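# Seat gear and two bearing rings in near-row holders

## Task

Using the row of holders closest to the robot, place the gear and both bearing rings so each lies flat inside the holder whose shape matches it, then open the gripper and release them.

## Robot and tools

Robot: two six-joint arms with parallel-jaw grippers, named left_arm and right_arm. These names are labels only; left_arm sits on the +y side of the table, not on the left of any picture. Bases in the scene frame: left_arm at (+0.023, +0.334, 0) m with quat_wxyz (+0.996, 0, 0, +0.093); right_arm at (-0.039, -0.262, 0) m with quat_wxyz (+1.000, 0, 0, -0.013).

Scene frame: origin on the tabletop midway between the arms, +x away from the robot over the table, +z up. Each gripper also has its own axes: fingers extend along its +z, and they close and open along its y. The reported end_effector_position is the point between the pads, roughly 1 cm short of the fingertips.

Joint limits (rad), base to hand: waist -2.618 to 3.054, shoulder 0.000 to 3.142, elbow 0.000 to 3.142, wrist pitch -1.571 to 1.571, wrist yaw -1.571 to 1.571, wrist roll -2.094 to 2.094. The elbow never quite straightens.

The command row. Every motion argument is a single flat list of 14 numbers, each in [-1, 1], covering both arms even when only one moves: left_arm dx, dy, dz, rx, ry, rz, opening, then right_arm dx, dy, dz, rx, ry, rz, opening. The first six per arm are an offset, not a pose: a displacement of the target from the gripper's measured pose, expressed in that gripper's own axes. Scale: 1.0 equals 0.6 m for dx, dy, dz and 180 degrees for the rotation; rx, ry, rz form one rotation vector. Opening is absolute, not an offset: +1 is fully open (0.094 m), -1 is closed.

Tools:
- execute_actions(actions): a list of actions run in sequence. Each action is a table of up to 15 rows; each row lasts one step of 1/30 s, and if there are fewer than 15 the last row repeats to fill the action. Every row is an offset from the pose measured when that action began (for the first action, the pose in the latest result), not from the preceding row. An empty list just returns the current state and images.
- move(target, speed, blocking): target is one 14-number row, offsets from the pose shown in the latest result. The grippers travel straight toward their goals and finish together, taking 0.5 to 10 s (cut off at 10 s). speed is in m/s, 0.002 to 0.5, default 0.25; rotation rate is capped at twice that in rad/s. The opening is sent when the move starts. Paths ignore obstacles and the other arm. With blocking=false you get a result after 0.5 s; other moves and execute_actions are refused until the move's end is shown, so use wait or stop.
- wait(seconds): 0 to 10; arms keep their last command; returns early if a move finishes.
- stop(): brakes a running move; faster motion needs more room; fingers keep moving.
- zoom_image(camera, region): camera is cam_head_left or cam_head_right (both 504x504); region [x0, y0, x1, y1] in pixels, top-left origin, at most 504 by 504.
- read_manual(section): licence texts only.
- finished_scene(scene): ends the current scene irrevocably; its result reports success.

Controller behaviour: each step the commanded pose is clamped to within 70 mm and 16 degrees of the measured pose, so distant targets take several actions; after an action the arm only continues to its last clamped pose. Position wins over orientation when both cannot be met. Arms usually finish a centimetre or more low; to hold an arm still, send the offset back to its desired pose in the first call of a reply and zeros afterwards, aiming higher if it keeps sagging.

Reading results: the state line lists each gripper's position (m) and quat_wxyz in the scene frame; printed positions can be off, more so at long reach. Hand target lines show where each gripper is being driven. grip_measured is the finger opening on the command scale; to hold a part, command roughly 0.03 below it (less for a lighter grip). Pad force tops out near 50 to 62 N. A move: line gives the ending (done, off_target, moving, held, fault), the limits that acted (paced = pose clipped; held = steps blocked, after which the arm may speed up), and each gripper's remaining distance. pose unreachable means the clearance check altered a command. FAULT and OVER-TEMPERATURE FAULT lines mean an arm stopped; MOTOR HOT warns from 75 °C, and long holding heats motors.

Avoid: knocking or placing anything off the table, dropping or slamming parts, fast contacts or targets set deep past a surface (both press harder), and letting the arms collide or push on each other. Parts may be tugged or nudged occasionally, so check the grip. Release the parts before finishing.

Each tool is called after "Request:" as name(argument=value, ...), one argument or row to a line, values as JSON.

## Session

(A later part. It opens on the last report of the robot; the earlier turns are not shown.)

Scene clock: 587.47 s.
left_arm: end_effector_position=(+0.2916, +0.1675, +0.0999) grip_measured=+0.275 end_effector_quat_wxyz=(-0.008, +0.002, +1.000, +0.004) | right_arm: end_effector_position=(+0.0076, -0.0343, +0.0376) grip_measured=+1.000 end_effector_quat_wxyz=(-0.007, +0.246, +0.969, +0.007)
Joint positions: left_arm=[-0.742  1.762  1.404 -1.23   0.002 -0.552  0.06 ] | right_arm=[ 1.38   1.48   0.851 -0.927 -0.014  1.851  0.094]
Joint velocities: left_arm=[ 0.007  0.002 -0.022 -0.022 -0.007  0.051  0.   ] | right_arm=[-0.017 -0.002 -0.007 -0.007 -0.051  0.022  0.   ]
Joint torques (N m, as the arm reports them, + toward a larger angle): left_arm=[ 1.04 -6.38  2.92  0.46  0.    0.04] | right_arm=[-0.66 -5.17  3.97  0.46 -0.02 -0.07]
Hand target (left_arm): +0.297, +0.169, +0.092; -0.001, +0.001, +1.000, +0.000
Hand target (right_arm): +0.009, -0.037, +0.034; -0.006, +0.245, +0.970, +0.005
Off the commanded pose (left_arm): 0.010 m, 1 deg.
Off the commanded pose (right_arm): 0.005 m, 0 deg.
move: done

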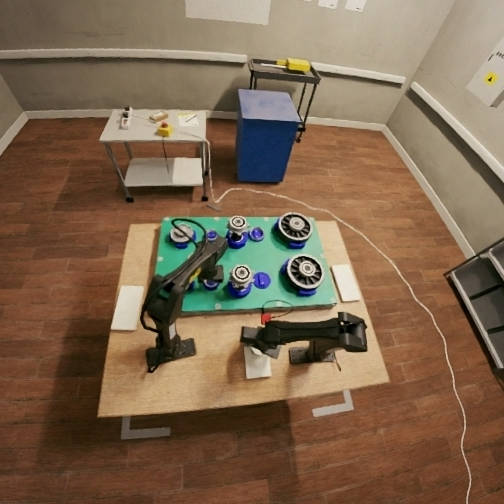

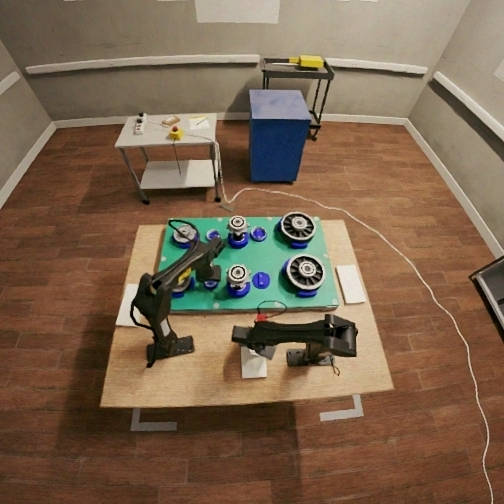

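Request:
move(
  target=[-0.012, 0.008, 0.012, 0.002, -0.005, 0, 0.24, 0, 0, 0, 0, 0, 0, 0.53],
  speed=0.004,
)

Scene clock: 598.60 s.
left_arm: end_effector_position=(+0.2945, +0.1697, +0.0999) grip_measured=+0.275 end_effector_quat_wxyz=(-0.006, +0.003, +1.000, +0.002) | right_arm: end_effector_position=(+0.0074, -0.0335, +0.0376) grip_measured=+0.573 end_effector_quat_wxyz=(-0.008, +0.246, +0.969, +0.009)
Joint positions: left_arm=[-0.732  1.762  1.404 -1.225  0.002 -0.539  0.06 ] | right_arm=[ 1.38   1.48   0.851 -0.924 -0.016  1.85   0.074]
Joint velocities: left_arm=[-0.017 -0.012 -0.037  0.037  0.037  0.037 -0.001] | right_arm=[-0.002  0.007  0.002  0.066  0.051 -0.037 -0.   ]
Joint torques (N m, as the arm reports them, + toward a larger angle): left_arm=[ 1.12 -6.32  3.38  0.42 -0.01 -0.06] | right_arm=[-0.09 -5.45  4.98  0.31 -0.07  0.03]
Hand target (left_arm): +0.298, +0.172, +0.093; -0.001, +0.002, +1.000, +0.001
Hand target (right_arm): +0.008, -0.034, +0.038; -0.007, +0.246, +0.969, +0.007
Off the commanded pose (left_arm): 0.009 m, 1 deg.
Off the commanded pose (right_arm): 0.001 m, 0 deg.
move: done

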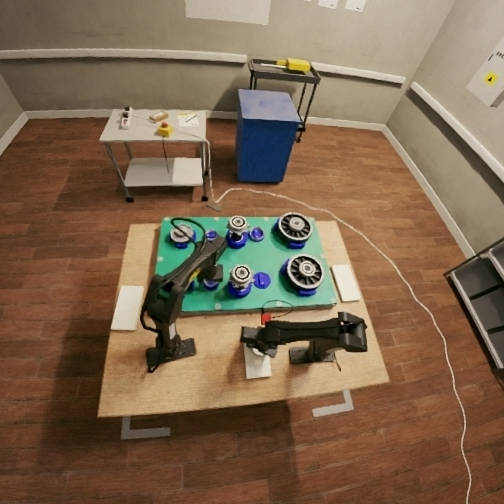

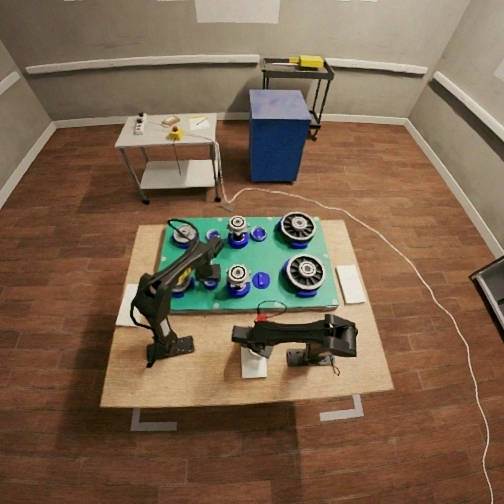

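Request:
move(
  target=[-0.006, 0.0, 0.03, 0.001, -0.004, 0, 0.24, 0, 0, -0.16, 0, 0, 0, 0.53],
  speed=0.04,
)

Scene clock: 607.27 s.
left_arm: end_effector_position=(+0.2945, +0.1698, +0.0992) grip_measured=+0.275 end_effector_quat_wxyz=(+0.001, +0.003, +1.000, -0.002) | right_arm: end_effector_position=(+0.0067, -0.0355, +0.1210) grip_measured=+0.573 end_effector_quat_wxyz=(-0.009, +0.246, +0.969, -0.004)
Joint positions: left_arm=[-0.732  1.747  1.384 -1.204  0.002 -0.538  0.06 ] | right_arm=[ 1.38   1.424  1.143 -1.297 -0.017  1.85   0.074]
Joint velocities: left_arm=[-0.002  0.002  0.007 -0.051 -0.022 -0.095  0.   ] | right_arm=[-0.017 -0.002  0.022 -0.007 -0.066 -0.037 -0.   ]
Joint torques (N m, as the arm reports them, + toward a larger angle): left_arm=[ 0.31 -5.02  2.07  0.67  0.03 -0.01] | right_arm=[-0.39 -7.11  7.19  0.03  0.02 -0.1 ]
Hand target (left_arm): +0.297, +0.170, +0.082; +0.000, +0.003, +1.000, +0.001
Hand target (right_arm): +0.009, -0.036, +0.133; -0.008, +0.246, +0.969, +0.009
Off the commanded pose (left_arm): 0.018 m, 0 deg.
Off the commanded pose (right_arm): 0.013 m, 1 deg.
move: off_target (left_arm, right_arm)

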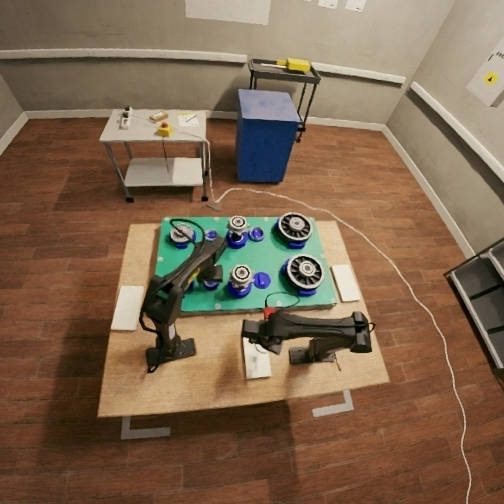

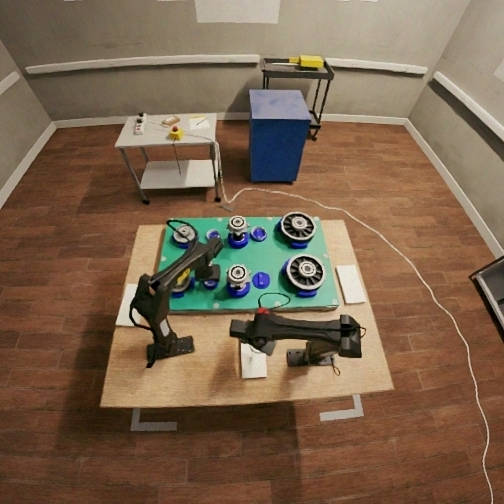

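Request:
zoom_image(
  camera="cam_head_left",
  region=[192, 268, 232, 298],
)

Request:
zoom_image(
  camera="cam_head_right",
  region=[192, 268, 232, 298],
)

Region (192, 268, 232, 298) of cam_head_left's 504x504 image, scaled by 12.600, with more detail than that image has; it fills the top 378 rows of this view, and the rest is white.

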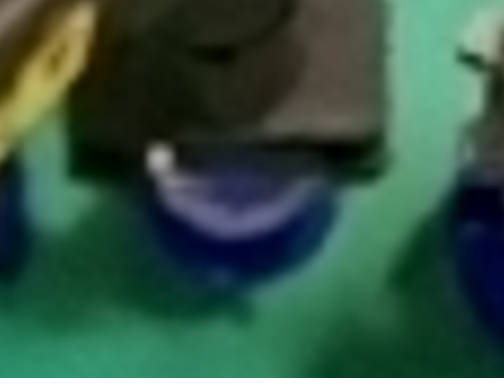

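Region (192, 268, 232, 298) of cam_head_right's 504x504 image, scaled by 12.600, with more detail than that image has; it fills the top 378 rows of this view, and the rest is white.

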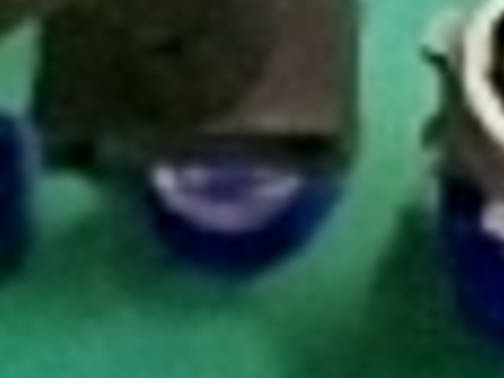

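Request:
move(
  target=[-0.004, -0.015, 0.014, 0, 0, 0, 0.24, -0.4674, 0.1626, -0.033, 0, 0, 0.319, 0.53],
  speed=0.08,
)

Scene clock: 632.67 s.
left_arm: end_effector_position=(+0.2941, +0.1694, +0.0998) grip_measured=+0.275 end_effector_quat_wxyz=(+0.005, +0.001, +1.000, +0.003) | right_arm: end_effector_position=(+0.2973, -0.0771, +0.1277) grip_measured=+0.573 end_effector_quat_wxyz=(-0.014, +0.675, +0.738, -0.006)
Joint positions: left_arm=[-0.74   1.745  1.384 -1.205 -0.011 -0.552  0.06 ] | right_arm=[ 0.517  2.035  1.879 -1.436 -0.023  1.971  0.074]
Joint velocities: left_arm=[-0.007 -0.002 -0.007 -0.007  0.037  0.037 -0.001] | right_arm=[ 0.017 -0.017  0.022  0.007 -0.007 -0.022  0.001]
Joint torques (N m, as the arm reports them, + toward a larger angle): left_arm=[-1.12 -4.22  6.12  0.31  0.14 -0.11] | right_arm=[ -0.15 -11.29   7.24  -0.05   0.13   0.14]
Hand target (left_arm): +0.296, +0.161, +0.091; +0.001, +0.003, +1.000, -0.002
Hand target (right_arm): +0.299, -0.081, +0.134; -0.010, +0.681, +0.732, -0.010
Off the commanded pose (left_arm): 0.013 m, 1 deg.
Off the commanded pose (right_arm): 0.010 m, 1 deg.
move: off_target (left_arm)

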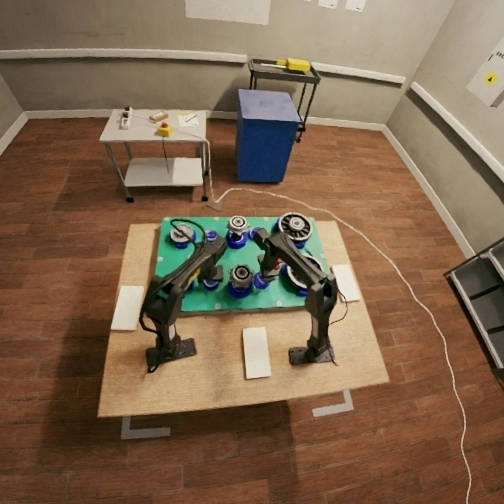

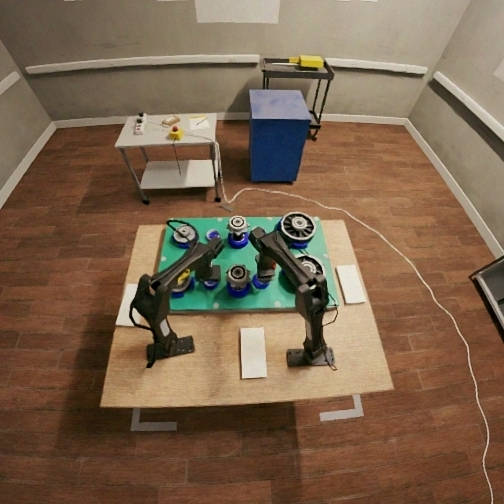

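Request:
move(
  target=[0, 0, 0.0, 0, 0, 0, 0.55, 0, 0, -0.01, 0, 0, 0, 0.53],
  speed=0.02,
)

Request:
move(
  target=[0.12, 0.03, -0.1, 0, 0, 0, 0.55, 0, 0, -0.01, 0, 0, 0, 0.53],
  speed=0.06,
)

Scene clock: 636.67 s.
left_arm: end_effector_position=(+0.2941, +0.1694, +0.0992) grip_measured=+0.548 end_effector_quat_wxyz=(+0.004, +0.001, +1.000, +0.004) | right_arm: end_effector_position=(+0.2969, -0.0771, +0.1278) grip_measured=+0.573 end_effector_quat_wxyz=(-0.015, +0.675, +0.738, -0.007)
Joint positions: left_arm=[-0.74   1.747  1.384 -1.205 -0.011 -0.552  0.073] | right_arm=[ 0.517  2.035  1.88  -1.438 -0.024  1.972  0.074]
Joint velocities: left_arm=[-0.027 -0.017 -0.007  0.037 -0.022 -0.037 -0.002] | right_arm=[ 0.012  0.012 -0.022 -0.051  0.051 -0.051 -0.001]
Joint torques (N m, as the arm reports them, + toward a larger angle): left_arm=[ 0.08 -6.66  5.91  0.    0.   -0.04] | right_arm=[ -0.21 -11.31   7.1    0.03  -0.02   0.06]
Hand target (left_arm): +0.294, +0.169, +0.100; +0.005, +0.001, +1.000, +0.003
Hand target (right_arm): +0.297, -0.077, +0.134; -0.014, +0.675, +0.738, -0.006
Off the commanded pose (left_arm): 0.001 m, 0 deg.
Off the commanded pose (right_arm): 0.006 m, 0 deg.
move: done

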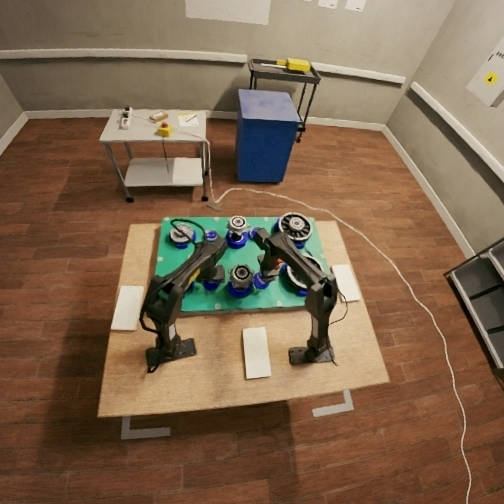

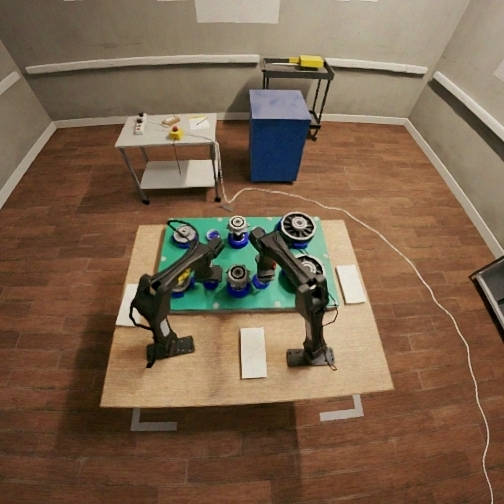

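Scene clock: 638.67 s.
left_arm: end_effector_position=(+0.2281, +0.1878, +0.1538) grip_measured=+0.548 end_effector_quat_wxyz=(+0.005, -0.000, +1.000, +0.003) | right_arm: end_effector_position=(+0.2968, -0.0770, +0.1278) grip_measured=+0.573 end_effector_quat_wxyz=(-0.015, +0.675, +0.738, -0.007)
Joint positions: left_arm=[-0.816  1.494  1.335 -1.408 -0.011 -0.631  0.073] | right_arm=[ 0.517  2.035  1.88  -1.438 -0.025  1.972  0.074]
Joint velocities: left_arm=[ 0.007 -0.002  0.012 -0.051  0.051 -0.037  0.001] | right_arm=[-0.002 -0.012 -0.017 -0.007  0.037 -0.022  0.001]
Joint torques (N m, as the arm reports them, + toward a larger angle): left_arm=[-0.95 -5.8   5.3  -0.11  0.05 -0.12] | right_arm=[ -0.04 -11.14   6.9    0.01  -0.01  -0.01]
Hand target (left_arm): +0.222, +0.190, +0.157; +0.005, +0.001, +1.000, +0.004
Hand target (right_arm): +0.297, -0.077, +0.134; -0.015, +0.675, +0.738, -0.006
Off the commanded pose (left_arm): 0.008 m, 0 deg.
Off the commanded pose (right_arm): 0.006 m, 0 deg.
move: done

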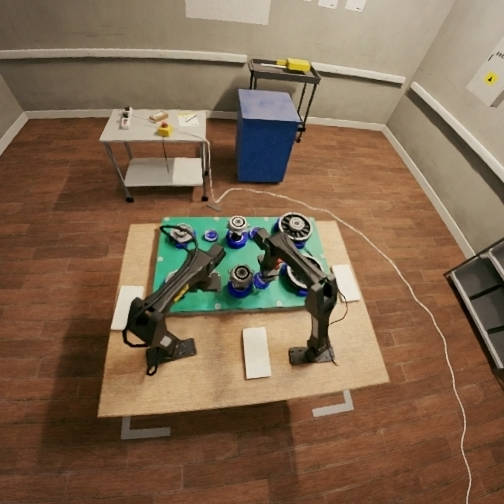

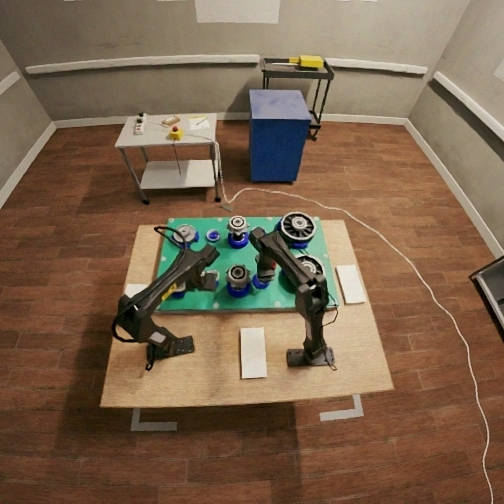

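Request:
move(
  target=[0.25, -0.1, 0.0, 0, 0, 0, 0.55, 0, 0, -0.01, 0, 0, 0, 0.53],
  speed=0.15,
)

Request:
zoom_image(
  camera="cam_head_left",
  region=[150, 215, 290, 315],
)

Scene clock: 644.83 s.
left_arm: end_effector_position=(+0.0826, +0.1256, +0.1496) grip_measured=+0.548 end_effector_quat_wxyz=(+0.003, -0.000, +1.000, -0.001) | right_arm: end_effector_position=(+0.2967, -0.0768, +0.1278) grip_measured=+0.573 end_effector_quat_wxyz=(-0.016, +0.675, +0.738, -0.006)
Joint positions: left_arm=[-1.487  1.359  1.203 -1.411 -0.006 -1.3    0.073] | right_arm=[ 0.517  2.035  1.88  -1.438 -0.026  1.972  0.074]
Joint velocities: left_arm=[-0.002 -0.002  0.002  0.022  0.066 -0.007  0.   ] | right_arm=[-0.002 -0.002  0.007 -0.022  0.007 -0.022 -0.001]
Joint torques (N m, as the arm reports them, + toward a larger angle): left_arm=[-0.64 -4.37  5.33 -0.15 -0.07 -0.06] | right_arm=[ -0.05 -11.16   7.02  -0.01  -0.03   0.01]
Hand target (left_arm): +0.082, +0.131, +0.152; +0.009, -0.000, +1.000, +0.001
Hand target (right_arm): +0.297, -0.077, +0.134; -0.015, +0.675, +0.738, -0.006
Off the commanded pose (left_arm): 0.005 m, 1 deg.
Off the commanded pose (right_arm): 0.006 m, 0 deg.
move: done

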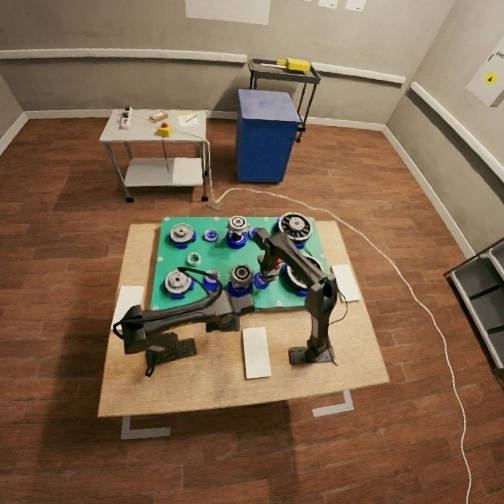

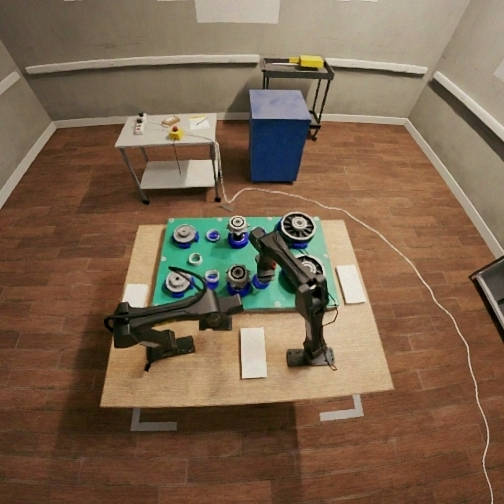

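Region (150, 215, 290, 315) of cam_head_left's 504x504 image, scaled by 3.600, with more detail than that image has; it fills the top 360 rows of this view, and the rest is white.

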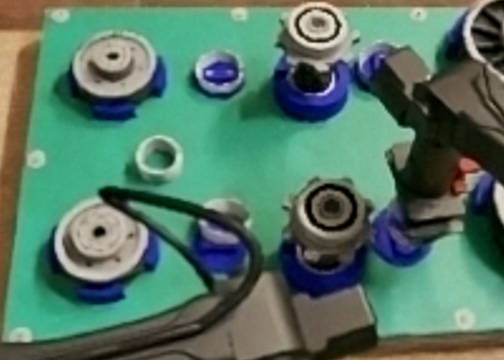

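Request:
zoom_image(
  camera="cam_head_right",
  region=[180, 222, 240, 297],
)

Region (180, 222, 240, 297) of cam_head_right's 504x504 image, scaled by 6.720, with more detail than that image has; it fills the left 403 columns of this view, and the rest is white.

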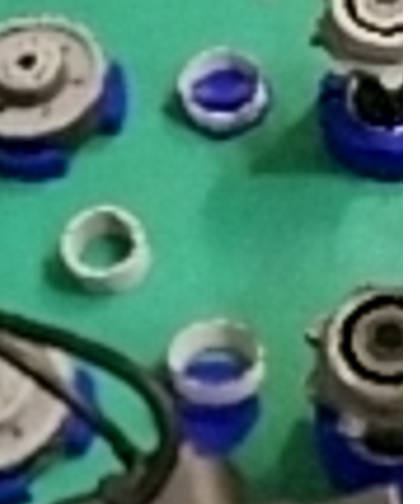

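Request:
zoom_image(
  camera="cam_head_left",
  region=[235, 245, 295, 300],
)

Request:
zoom_image(
  camera="cam_head_right",
  region=[232, 245, 292, 300],
)

Region (235, 245, 295, 300) of cam_head_left's 504x504 image, scaled by 8.400, with more detail than that image has; it fills the top 462 rows of this view, and the rest is white.

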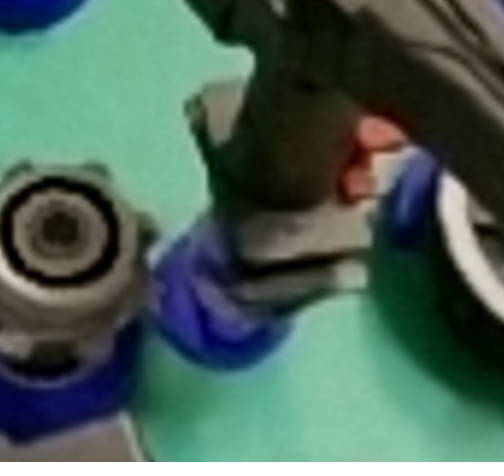

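Region (232, 245, 292, 300) of cam_head_right's 504x504 image, scaled by 8.400, with more detail than that image has; it fills the top 462 rows of this view, and the rest is white.

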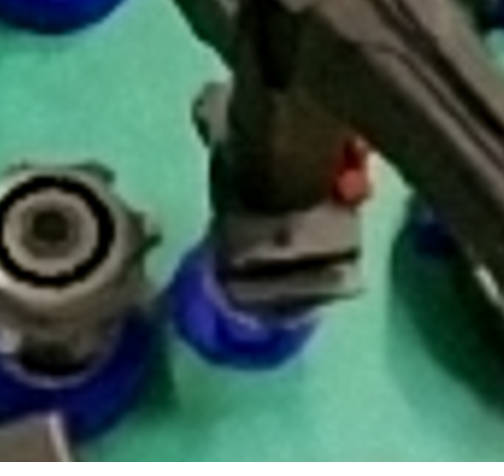

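Request:
move(
  target=[-0.40, 0.072, 0.02, 0, 0, 0, 0.7, 0, 0.008, 0.045, -0.014, 0.0014, 0, 0.53],
  speed=0.12,
)

Request:
zoom_image(
  camera="cam_head_left",
  region=[185, 240, 295, 305],
)

Scene clock: 695.23 s.
left_arm: end_effector_position=(+0.3128, +0.1630, +0.1311) grip_measured=+0.698 end_effector_quat_wxyz=(-0.013, -0.002, +1.000, +0.003) | right_arm: end_effector_position=(+0.3011, -0.0743, +0.0987) grip_measured=+0.573 end_effector_quat_wxyz=(-0.011, +0.675, +0.738, +0.008)
Joint positions: left_arm=[-0.717  1.844  1.63  -1.383  0.008 -0.534  0.08 ] | right_arm=[ 0.517  2.022  1.745 -1.287 -0.026  1.972  0.074]
Joint velocities: left_arm=[-0.007  0.012 -0.007  0.007  0.051  0.022  0.   ] | right_arm=[ 0.007 -0.017 -0.007 -0.066 -0.007  0.051 -0.   ]
Joint torques (N m, as the arm reports them, + toward a larger angle): left_arm=[ 0.21 -7.3   7.93 -0.1  -0.03  0.01] | right_arm=[  0.24 -12.63   4.08   0.5    0.14   0.05]
Hand target (left_arm): +0.318, +0.163, +0.138; -0.002, -0.000, +1.000, +0.001
Hand target (right_arm): +0.301, -0.076, +0.101; -0.003, +0.675, +0.738, +0.011
Off the commanded pose (left_arm): 0.014 m, 2 deg.
Off the commanded pose (right_arm): 0.003 m, 1 deg.
move: off_target (left_arm)

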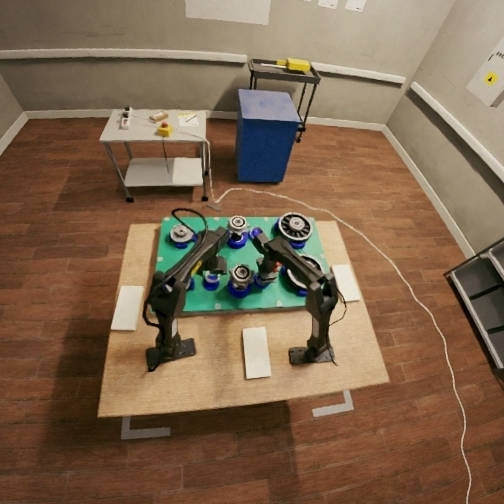

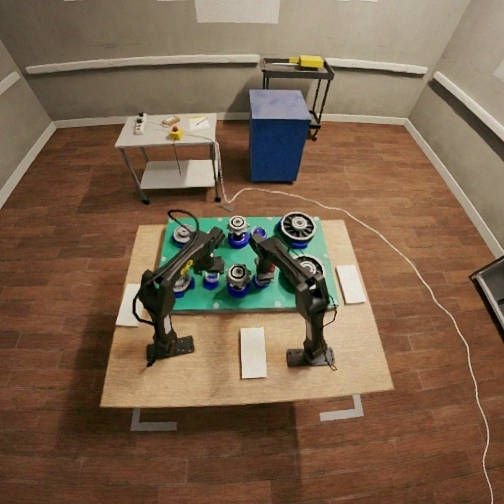

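Region (185, 240, 295, 305) of cam_head_left's 504x504 image, scaled by 4.582, with more detail than that image has; it fills the top 298 rows of this view, and the rest is white.

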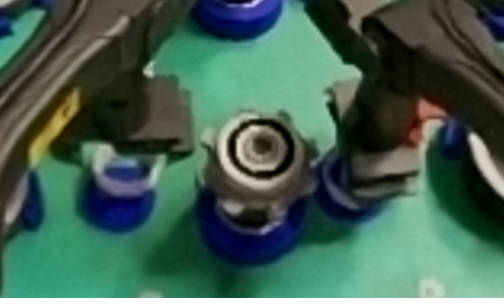

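Request:
zoom_image(
  camera="cam_head_left",
  region=[245, 260, 285, 295],
)

Request:
zoom_image(
  camera="cam_head_left",
  region=[192, 260, 232, 295],
)

Region (245, 260, 285, 295) of cam_head_left's 504x504 image, scaled by 12.600, with more detail than that image has; it fills the top 441 rows of this view, and the rest is white.

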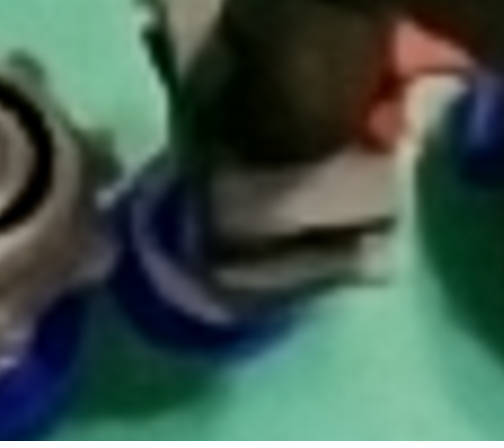

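Region (192, 260, 232, 295) of cam_head_left's 504x504 image, scaled by 12.600, with more detail than that image has; it fills the top 441 rows of this view, and the rest is white.

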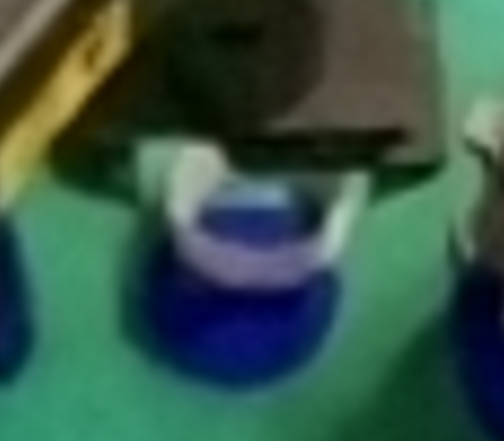

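Request:
move(
  target=[-0.017, -0.003, 0.077, 0.002, -0.008, 0, 0.62, -0.004, -0.001, 0.027, -0.003, 0, 0, 0.53],
  speed=0.02,
)

Scene clock: 723.53 s.
left_arm: end_effector_position=(+0.3193, +0.1592, +0.0860) grip_measured=+0.622 end_effector_quat_wxyz=(-0.007, -0.001, +1.000, -0.001) | right_arm: end_effector_position=(+0.3005, -0.0744, +0.0983) grip_measured=+0.573 end_effector_quat_wxyz=(-0.008, +0.675, +0.738, +0.020)
Joint positions: left_arm=[-0.717  1.868  1.483 -1.196  0.008 -0.532  0.076] | right_arm=[ 0.517  1.995  1.704 -1.248 -0.028  1.972  0.074]
Joint velocities: left_arm=[-0.007 -0.022 -0.012 -0.051 -0.051  0.022  0.   ] | right_arm=[ 0.012  0.007 -0.012  0.007 -0.051 -0.051 -0.   ]
Joint torques (N m, as the arm reports them, + toward a larger angle): left_arm=[ 0.36 -7.46  4.88  0.12 -0.02  0.01] | right_arm=[-0.05 -9.92  2.75  0.82  0.02 -0.02]
Hand target (left_arm): +0.322, +0.160, +0.085; -0.001, -0.002, +1.000, -0.000
Hand target (right_arm): +0.300, -0.077, +0.083; -0.008, +0.675, +0.738, +0.011
Off the commanded pose (left_arm): 0.004 m, 1 deg.
Off the commanded pose (right_arm): 0.016 m, 1 deg.
move: off_target (right_arm)

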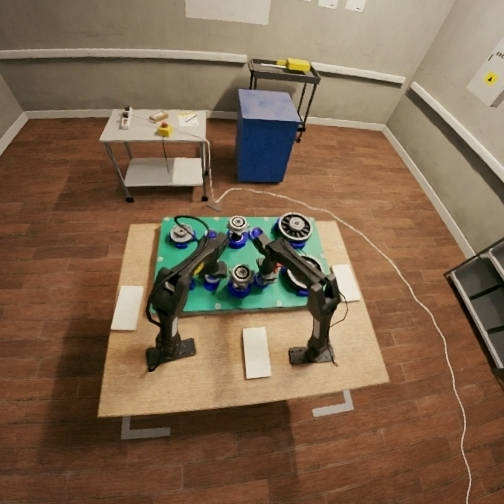

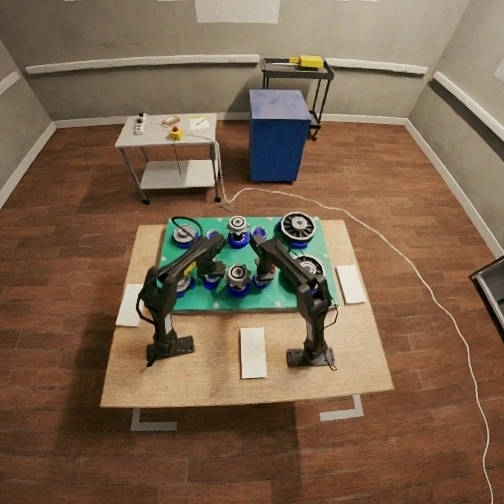

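Request:
move(
  target=[-0.004, 0.0, 0.0, 0.0, -0.004, 0, 0.24, -0.003, -0.02, 0.01, 0.003, -0.004, 0, 0.53],
  speed=0.004,
)

Scene clock: 740.03 s.
left_arm: end_effector_position=(+0.3197, +0.1589, +0.0860) grip_measured=+0.305 end_effector_quat_wxyz=(-0.006, -0.001, +1.000, -0.002) | right_arm: end_effector_position=(+0.2965, -0.0743, +0.0981) grip_measured=+0.573 end_effector_quat_wxyz=(-0.009, +0.674, +0.738, +0.027)
Joint positions: left_arm=[-0.717  1.868  1.483 -1.194  0.009 -0.532  0.061] | right_arm=[ 0.518  1.967  1.664 -1.222 -0.036  1.973  0.074]
Joint velocities: left_arm=[-0.012 -0.007  0.002  0.037 -0.022  0.007 -0.001] | right_arm=[-0.027 -0.007  0.002 -0.051 -0.022 -0.066 -0.001]
Joint torques (N m, as the arm reports them, + toward a larger angle): left_arm=[ 0.07 -7.43  5.44  0.11 -0.01 -0.05] | right_arm=[  0.85 -11.23   3.34   0.36   0.19   0.17]
Hand target (left_arm): +0.322, +0.159, +0.086; -0.000, -0.001, +1.000, -0.001
Hand target (right_arm): +0.289, -0.077, +0.092; -0.006, +0.674, +0.738, +0.012
Off the commanded pose (left_arm): 0.002 m, 1 deg.
Off the commanded pose (right_arm): 0.010 m, 2 deg.
move: done

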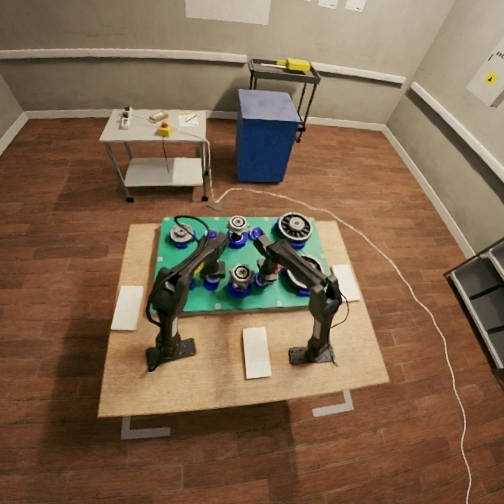

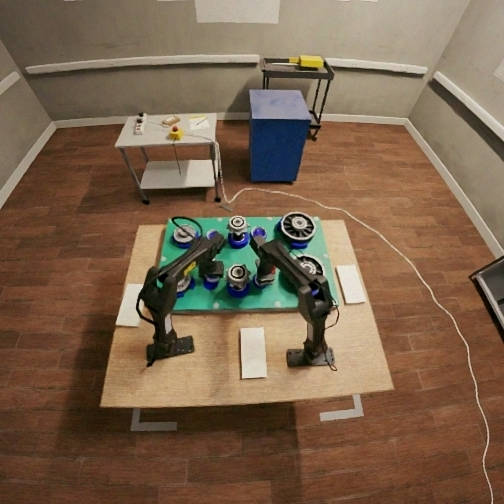

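Request:
move(
  target=[-0.077, 0.007, -0.02, 0.0, -0.004, 0, 0.24, -0.005, -0.0205, 0.01, 0.005, -0.0097, 0, 0.53],
  speed=0.015,
)

Scene clock: 753.83 s.
left_arm: end_effector_position=(+0.3602, +0.1601, +0.0890) grip_measured=+0.305 end_effector_quat_wxyz=(-0.010, -0.000, +1.000, -0.001) | right_arm: end_effector_position=(+0.2956, -0.0729, +0.0977) grip_measured=+0.573 end_effector_quat_wxyz=(-0.004, +0.673, +0.738, +0.033)
Joint positions: left_arm=[-0.659  2.01   1.689 -1.266  0.011 -0.473  0.061] | right_arm=[ 0.525  1.952  1.64  -1.198 -0.029  1.979  0.074]
Joint velocities: left_arm=[ 0.007  0.012 -0.002 -0.037 -0.007  0.007  0.   ] | right_arm=[ 0.002  0.022 -0.022 -0.007 -0.022  0.081  0.   ]
Joint torques (N m, as the arm reports them, + toward a larger angle): left_arm=[ 0.88 -8.53  8.39 -0.2  -0.06 -0.01] | right_arm=[  0.74 -11.17   3.49   0.25   0.18   0.12]
Hand target (left_arm): +0.366, +0.162, +0.098; +0.000, -0.001, +1.000, -0.002
Hand target (right_arm): +0.285, -0.078, +0.092; -0.003, +0.674, +0.738, +0.011
Off the commanded pose (left_arm): 0.011 m, 1 deg.
Off the commanded pose (right_arm): 0.014 m, 3 deg.
move: off_target (left_arm, right_arm)

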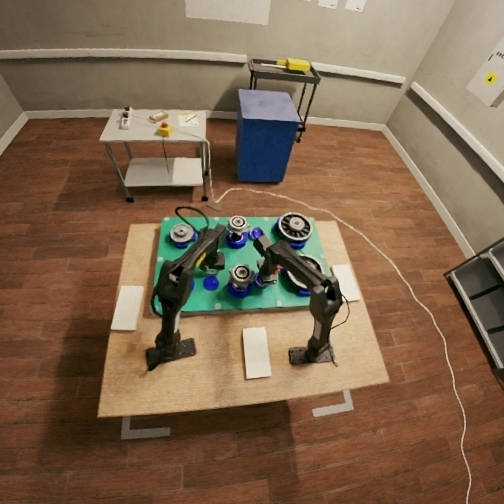

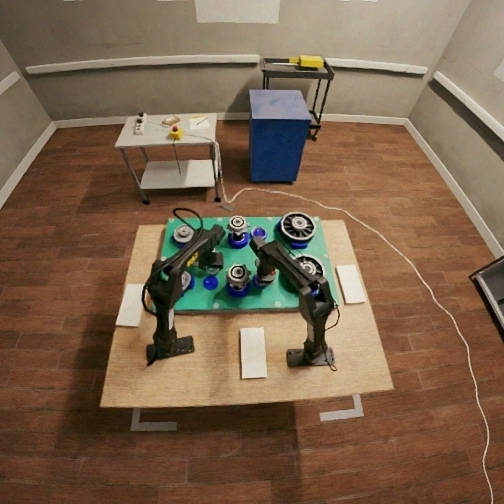

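Request:
zoom_image(
  camera="cam_head_left",
  region=[245, 260, 285, 295],
)

Request:
zoom_image(
  camera="cam_head_left",
  region=[187, 250, 237, 295],
)

Region (245, 260, 285, 295) of cam_head_left's 504x504 image, scaled by 12.600, with more detail than that image has; it fills the top 441 rows of this view, and the rest is white.

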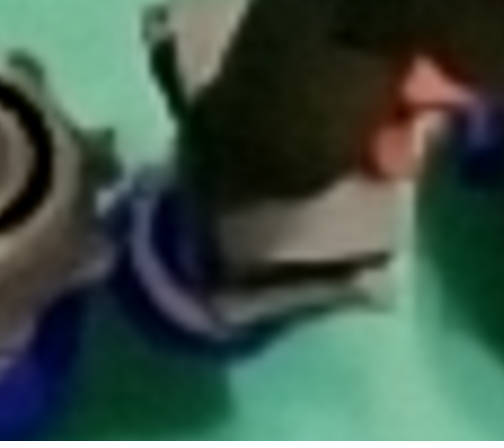

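Region (187, 250, 237, 295) of cam_head_left's 504x504 image, scaled by 10.080, with more detail than that image has; it fills the top 454 rows of this view, and the rest is white.

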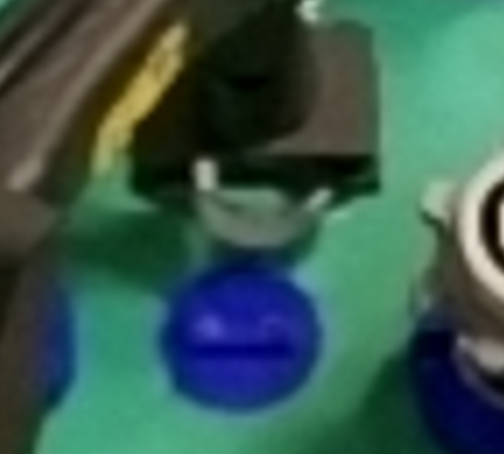

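Request:
move(
  target=[-0.025, 0.0, 0.008, 0.0, -0.006, 0, 0.24, -0.010, 0.001, -0.02, 0.0099, -0.0099, 0, 0.53],
  speed=0.015,
)

Scene clock: 768.50 s.
left_arm: end_effector_position=(+0.3635, +0.1591, +0.0866) grip_measured=+0.305 end_effector_quat_wxyz=(-0.011, +0.002, +1.000, -0.000) | right_arm: end_effector_position=(+0.2933, -0.0740, +0.1040) grip_measured=+0.573 end_effector_quat_wxyz=(-0.010, +0.674, +0.739, +0.017)
Joint positions: left_arm=[-0.658  2.029  1.707 -1.269  0.011 -0.466  0.061] | right_arm=[ 0.525  1.975  1.698 -1.269 -0.03   1.979  0.074]
Joint velocities: left_arm=[ 0.002 -0.002  0.007 -0.022 -0.051  0.037 -0.   ] | right_arm=[-0.002  0.002  0.002 -0.037 -0.051 -0.007 -0.   ]
Joint torques (N m, as the arm reports them, + toward a larger angle): left_arm=[ 1.   -7.17  7.31  0.2   0.   -0.01] | right_arm=[ -0.61 -10.77   7.09   0.14   0.17  -0.06]
Hand target (left_arm): +0.375, +0.160, +0.084; -0.000, -0.000, +1.000, -0.001
Hand target (right_arm): +0.296, -0.079, +0.109; -0.003, +0.674, +0.739, +0.012
Off the commanded pose (left_arm): 0.012 m, 1 deg.
Off the commanded pose (right_arm): 0.008 m, 1 deg.
move: off_target (left_arm)

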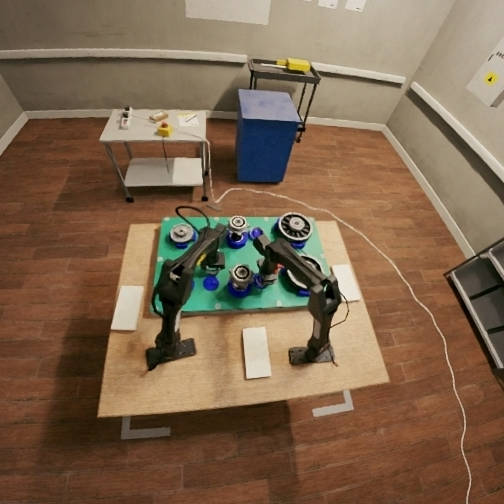

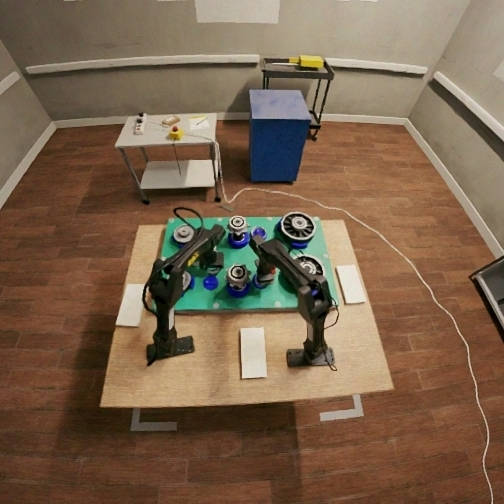

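Request:
move(
  target=[0.0, 0.0, -0.003, 0.0, 0.0, 0, 0.5, -0.017, 0.009, -0.008, 0.0, -0.005, 0, 0.53],
  speed=0.01,
)

Request:
zoom_image(
  camera="cam_head_left",
  region=[187, 250, 237, 295],
)

Scene clock: 774.87 s.
left_arm: end_effector_position=(+0.3632, +0.1591, +0.0859) grip_measured=+0.498 end_effector_quat_wxyz=(-0.013, +0.003, +1.000, -0.000) | right_arm: end_effector_position=(+0.2955, -0.0796, +0.1037) grip_measured=+0.573 end_effector_quat_wxyz=(-0.010, +0.675, +0.738, +0.015)
Joint positions: left_arm=[-0.658  2.03   1.707 -1.27   0.012 -0.466  0.07 ] | right_arm=[ 0.51   1.975  1.698 -1.272 -0.03   1.966  0.074]
Joint velocities: left_arm=[-0.012  0.002 -0.012 -0.007 -0.081 -0.037 -0.   ] | right_arm=[ 0.007 -0.002  0.002  0.007 -0.007  0.022 -0.001]
Joint torques (N m, as the arm reports them, + toward a larger angle): left_arm=[ 0.02 -8.88  6.08 -0.14  0.03 -0.05] | right_arm=[ -0.24 -10.32   7.49   0.08   0.14  -0.08]
Hand target (left_arm): +0.363, +0.159, +0.088; -0.012, +0.002, +1.000, -0.000
Hand target (right_arm): +0.299, -0.084, +0.108; -0.004, +0.674, +0.739, +0.012
Off the commanded pose (left_arm): 0.003 m, 0 deg.
Off the commanded pose (right_arm): 0.008 m, 1 deg.
move: done

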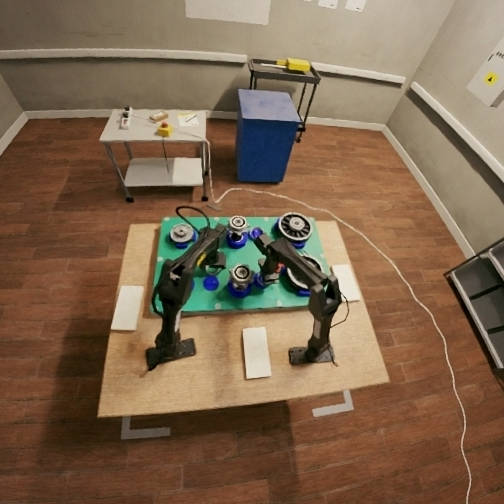

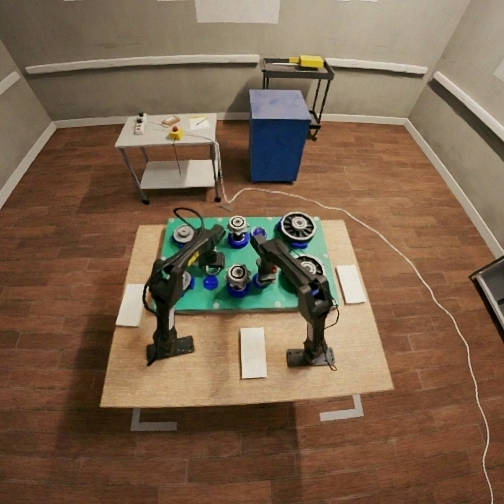

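Region (187, 250, 237, 295) of cam_head_left's 504x504 image, scaled by 10.080, with more detail than that image has; it fills the top 454 rows of this view, and the rest is white.

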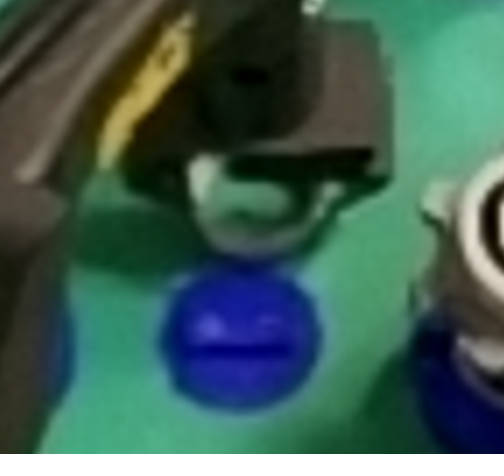

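Request:
move(
  target=[0.0, 0.0, 0.014, 0.0, -0.006, 0, 0.5, -0.002, 0.002, 0.028, -0.001, -0.005, 0, 0.53],
  speed=0.01,
)

Scene clock: 789.67 s.
left_arm: end_effector_position=(+0.3614, +0.1601, +0.0810) grip_measured=+0.498 end_effector_quat_wxyz=(-0.012, +0.002, +1.000, -0.000) | right_arm: end_effector_position=(+0.2978, -0.0784, +0.0983) grip_measured=+0.573 end_effector_quat_wxyz=(-0.008, +0.675, +0.738, +0.021)
Joint positions: left_arm=[-0.658  2.022  1.675 -1.245  0.011 -0.468  0.07 ] | right_arm=[ 0.51   1.975  1.677 -1.238 -0.03   1.966  0.074]
Joint velocities: left_arm=[-0.017 -0.022  0.012 -0.037  0.051  0.007 -0.   ] | right_arm=[ 0.002 -0.022  0.007 -0.007  0.007 -0.007 -0.   ]
Joint torques (N m, as the arm reports them, + toward a larger angle): left_arm=[-0.33 -8.8   3.67  0.3   0.02 -0.06] | right_arm=[  0.44 -10.26   3.55   0.65   0.17   0.12]
Hand target (left_arm): +0.363, +0.159, +0.077; -0.004, +0.002, +1.000, -0.000
Hand target (right_arm): +0.297, -0.080, +0.087; -0.004, +0.675, +0.738, +0.011
Off the commanded pose (left_arm): 0.004 m, 1 deg.
Off the commanded pose (right_arm): 0.012 m, 1 deg.
move: off_target (right_arm)

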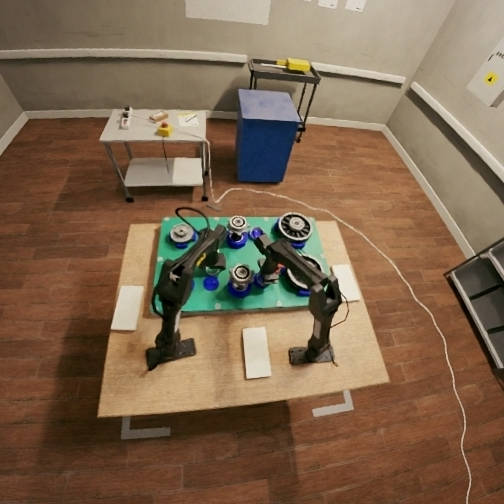

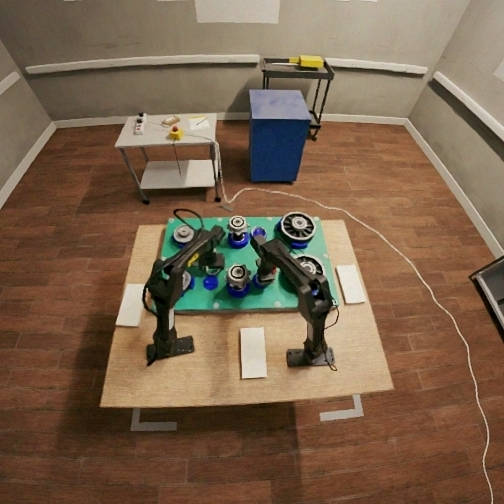

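Request:
move(
  target=[0.0, 0.0, 0.003, 0.0, -0.003, 0, 0.24, -0.003, -0.018, 0.012, 0.004, -0.006, 0, 0.53],
  speed=0.004,
)

Scene clock: 795.73 s.
left_arm: end_effector_position=(+0.3615, +0.1616, +0.0810) grip_measured=+0.302 end_effector_quat_wxyz=(-0.011, +0.001, +1.000, +0.003) | right_arm: end_effector_position=(+0.2954, -0.0785, +0.0981) grip_measured=+0.573 end_effector_quat_wxyz=(-0.008, +0.675, +0.738, +0.026)
Joint positions: left_arm=[-0.657  2.022  1.675 -1.247  0.004 -0.468  0.061] | right_arm=[ 0.511  1.956  1.649 -1.219 -0.032  1.968  0.074]
Joint velocities: left_arm=[-0.022 -0.002 -0.007 -0.007  0.066  0.022 -0.001] | right_arm=[ 0.007  0.002 -0.002  0.051  0.007  0.007 -0.   ]
Joint torques (N m, as the arm reports them, + toward a larger angle): left_arm=[-0.11 -8.97  3.99  0.21  0.05 -0.07] | right_arm=[  0.8  -10.92   3.41   0.41   0.1    0.21]
Hand target (left_arm): +0.361, +0.160, +0.079; -0.007, +0.002, +1.000, -0.000
Hand target (right_arm): +0.287, -0.081, +0.091; -0.006, +0.675, +0.738, +0.010
Off the commanded pose (left_arm): 0.002 m, 1 deg.
Off the commanded pose (right_arm): 0.011 m, 2 deg.
move: off_target (right_arm)

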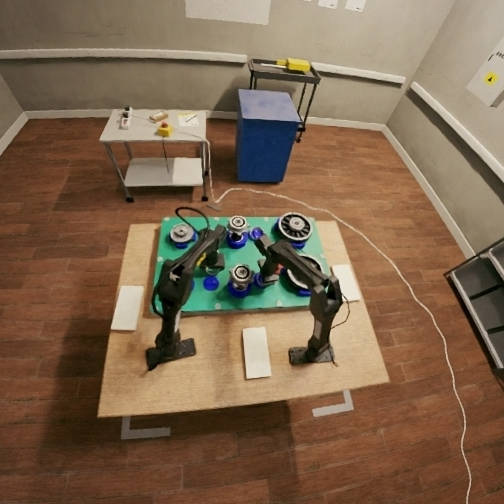

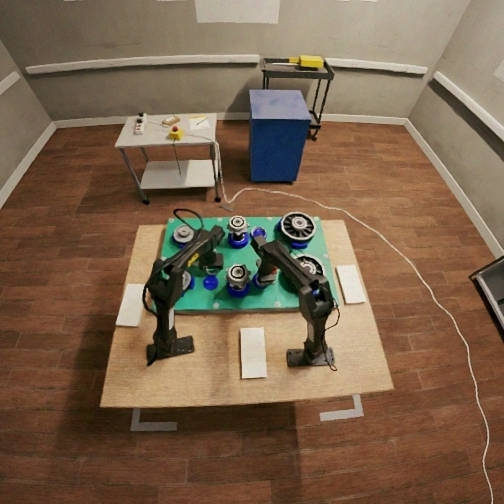

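Request:
move(
  target=[0.0, 0.0, -0.06, 0.0, -0.003, 0, 0.265, 0, 0, 0, 0, 0, 0, 0.53],
  speed=0.04,
)

Request:
zoom_image(
  camera="cam_head_left",
  region=[245, 262, 281, 294],
)

Request:
zoom_image(
  camera="cam_head_right",
  region=[243, 262, 279, 294],
)

Scene clock: 806.43 s.
left_arm: end_effector_position=(+0.3586, +0.1631, +0.1044) grip_measured=+0.302 end_effector_quat_wxyz=(-0.020, +0.001, +1.000, +0.007) | right_arm: end_effector_position=(+0.2953, -0.0783, +0.0981) grip_measured=+0.573 end_effector_quat_wxyz=(-0.008, +0.675, +0.738, +0.026)
Joint positions: left_arm=[-0.657  2.022  1.768 -1.358  0.004 -0.468  0.061] | right_arm=[ 0.511  1.956  1.649 -1.219 -0.033  1.968  0.074]
Joint velocities: left_arm=[-0.002 -0.012  0.007 -0.007  0.051 -0.037 -0.001] | right_arm=[-0.007  0.002  0.002  0.095 -0.022 -0.037  0.   ]
Joint torques (N m, as the arm reports them, + toward a larger angle): left_arm=[-0.04 -9.63  8.09 -0.22  0.01 -0.01] | right_arm=[  0.03 -10.76   5.28   0.42  -0.03   0.03]
Hand target (left_arm): +0.362, +0.162, +0.117; -0.007, +0.001, +1.000, +0.003
Hand target (right_arm): +0.295, -0.078, +0.098; -0.008, +0.675, +0.738, +0.026
Off the commanded pose (left_arm): 0.013 m, 2 deg.
Off the commanded pose (right_arm): 0.000 m, 0 deg.
move: off_target (left_arm)

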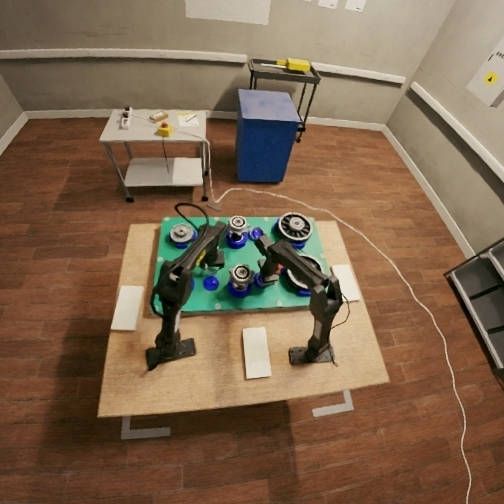

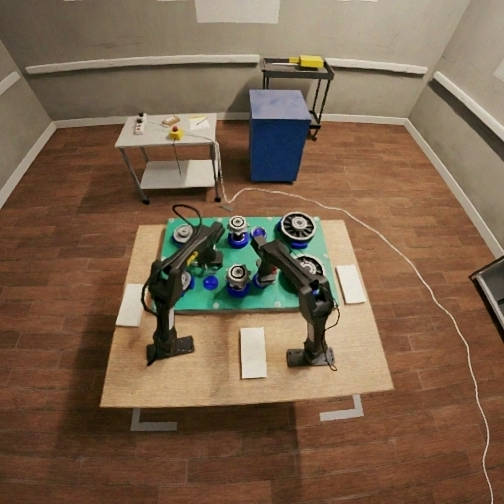

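Region (245, 262, 281, 294) of cam_head_left's 504x504 image, scaled by 14.000, with more detail than that image has.

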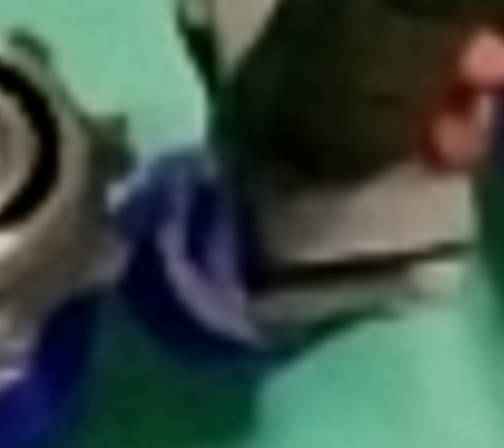

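Region (243, 262, 279, 294) of cam_head_right's 504x504 image, scaled by 14.000, with more detail than that image has.

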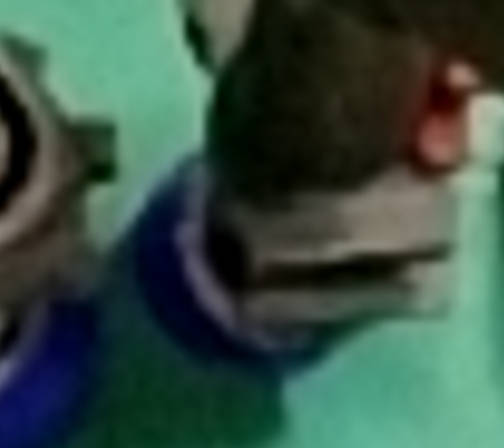

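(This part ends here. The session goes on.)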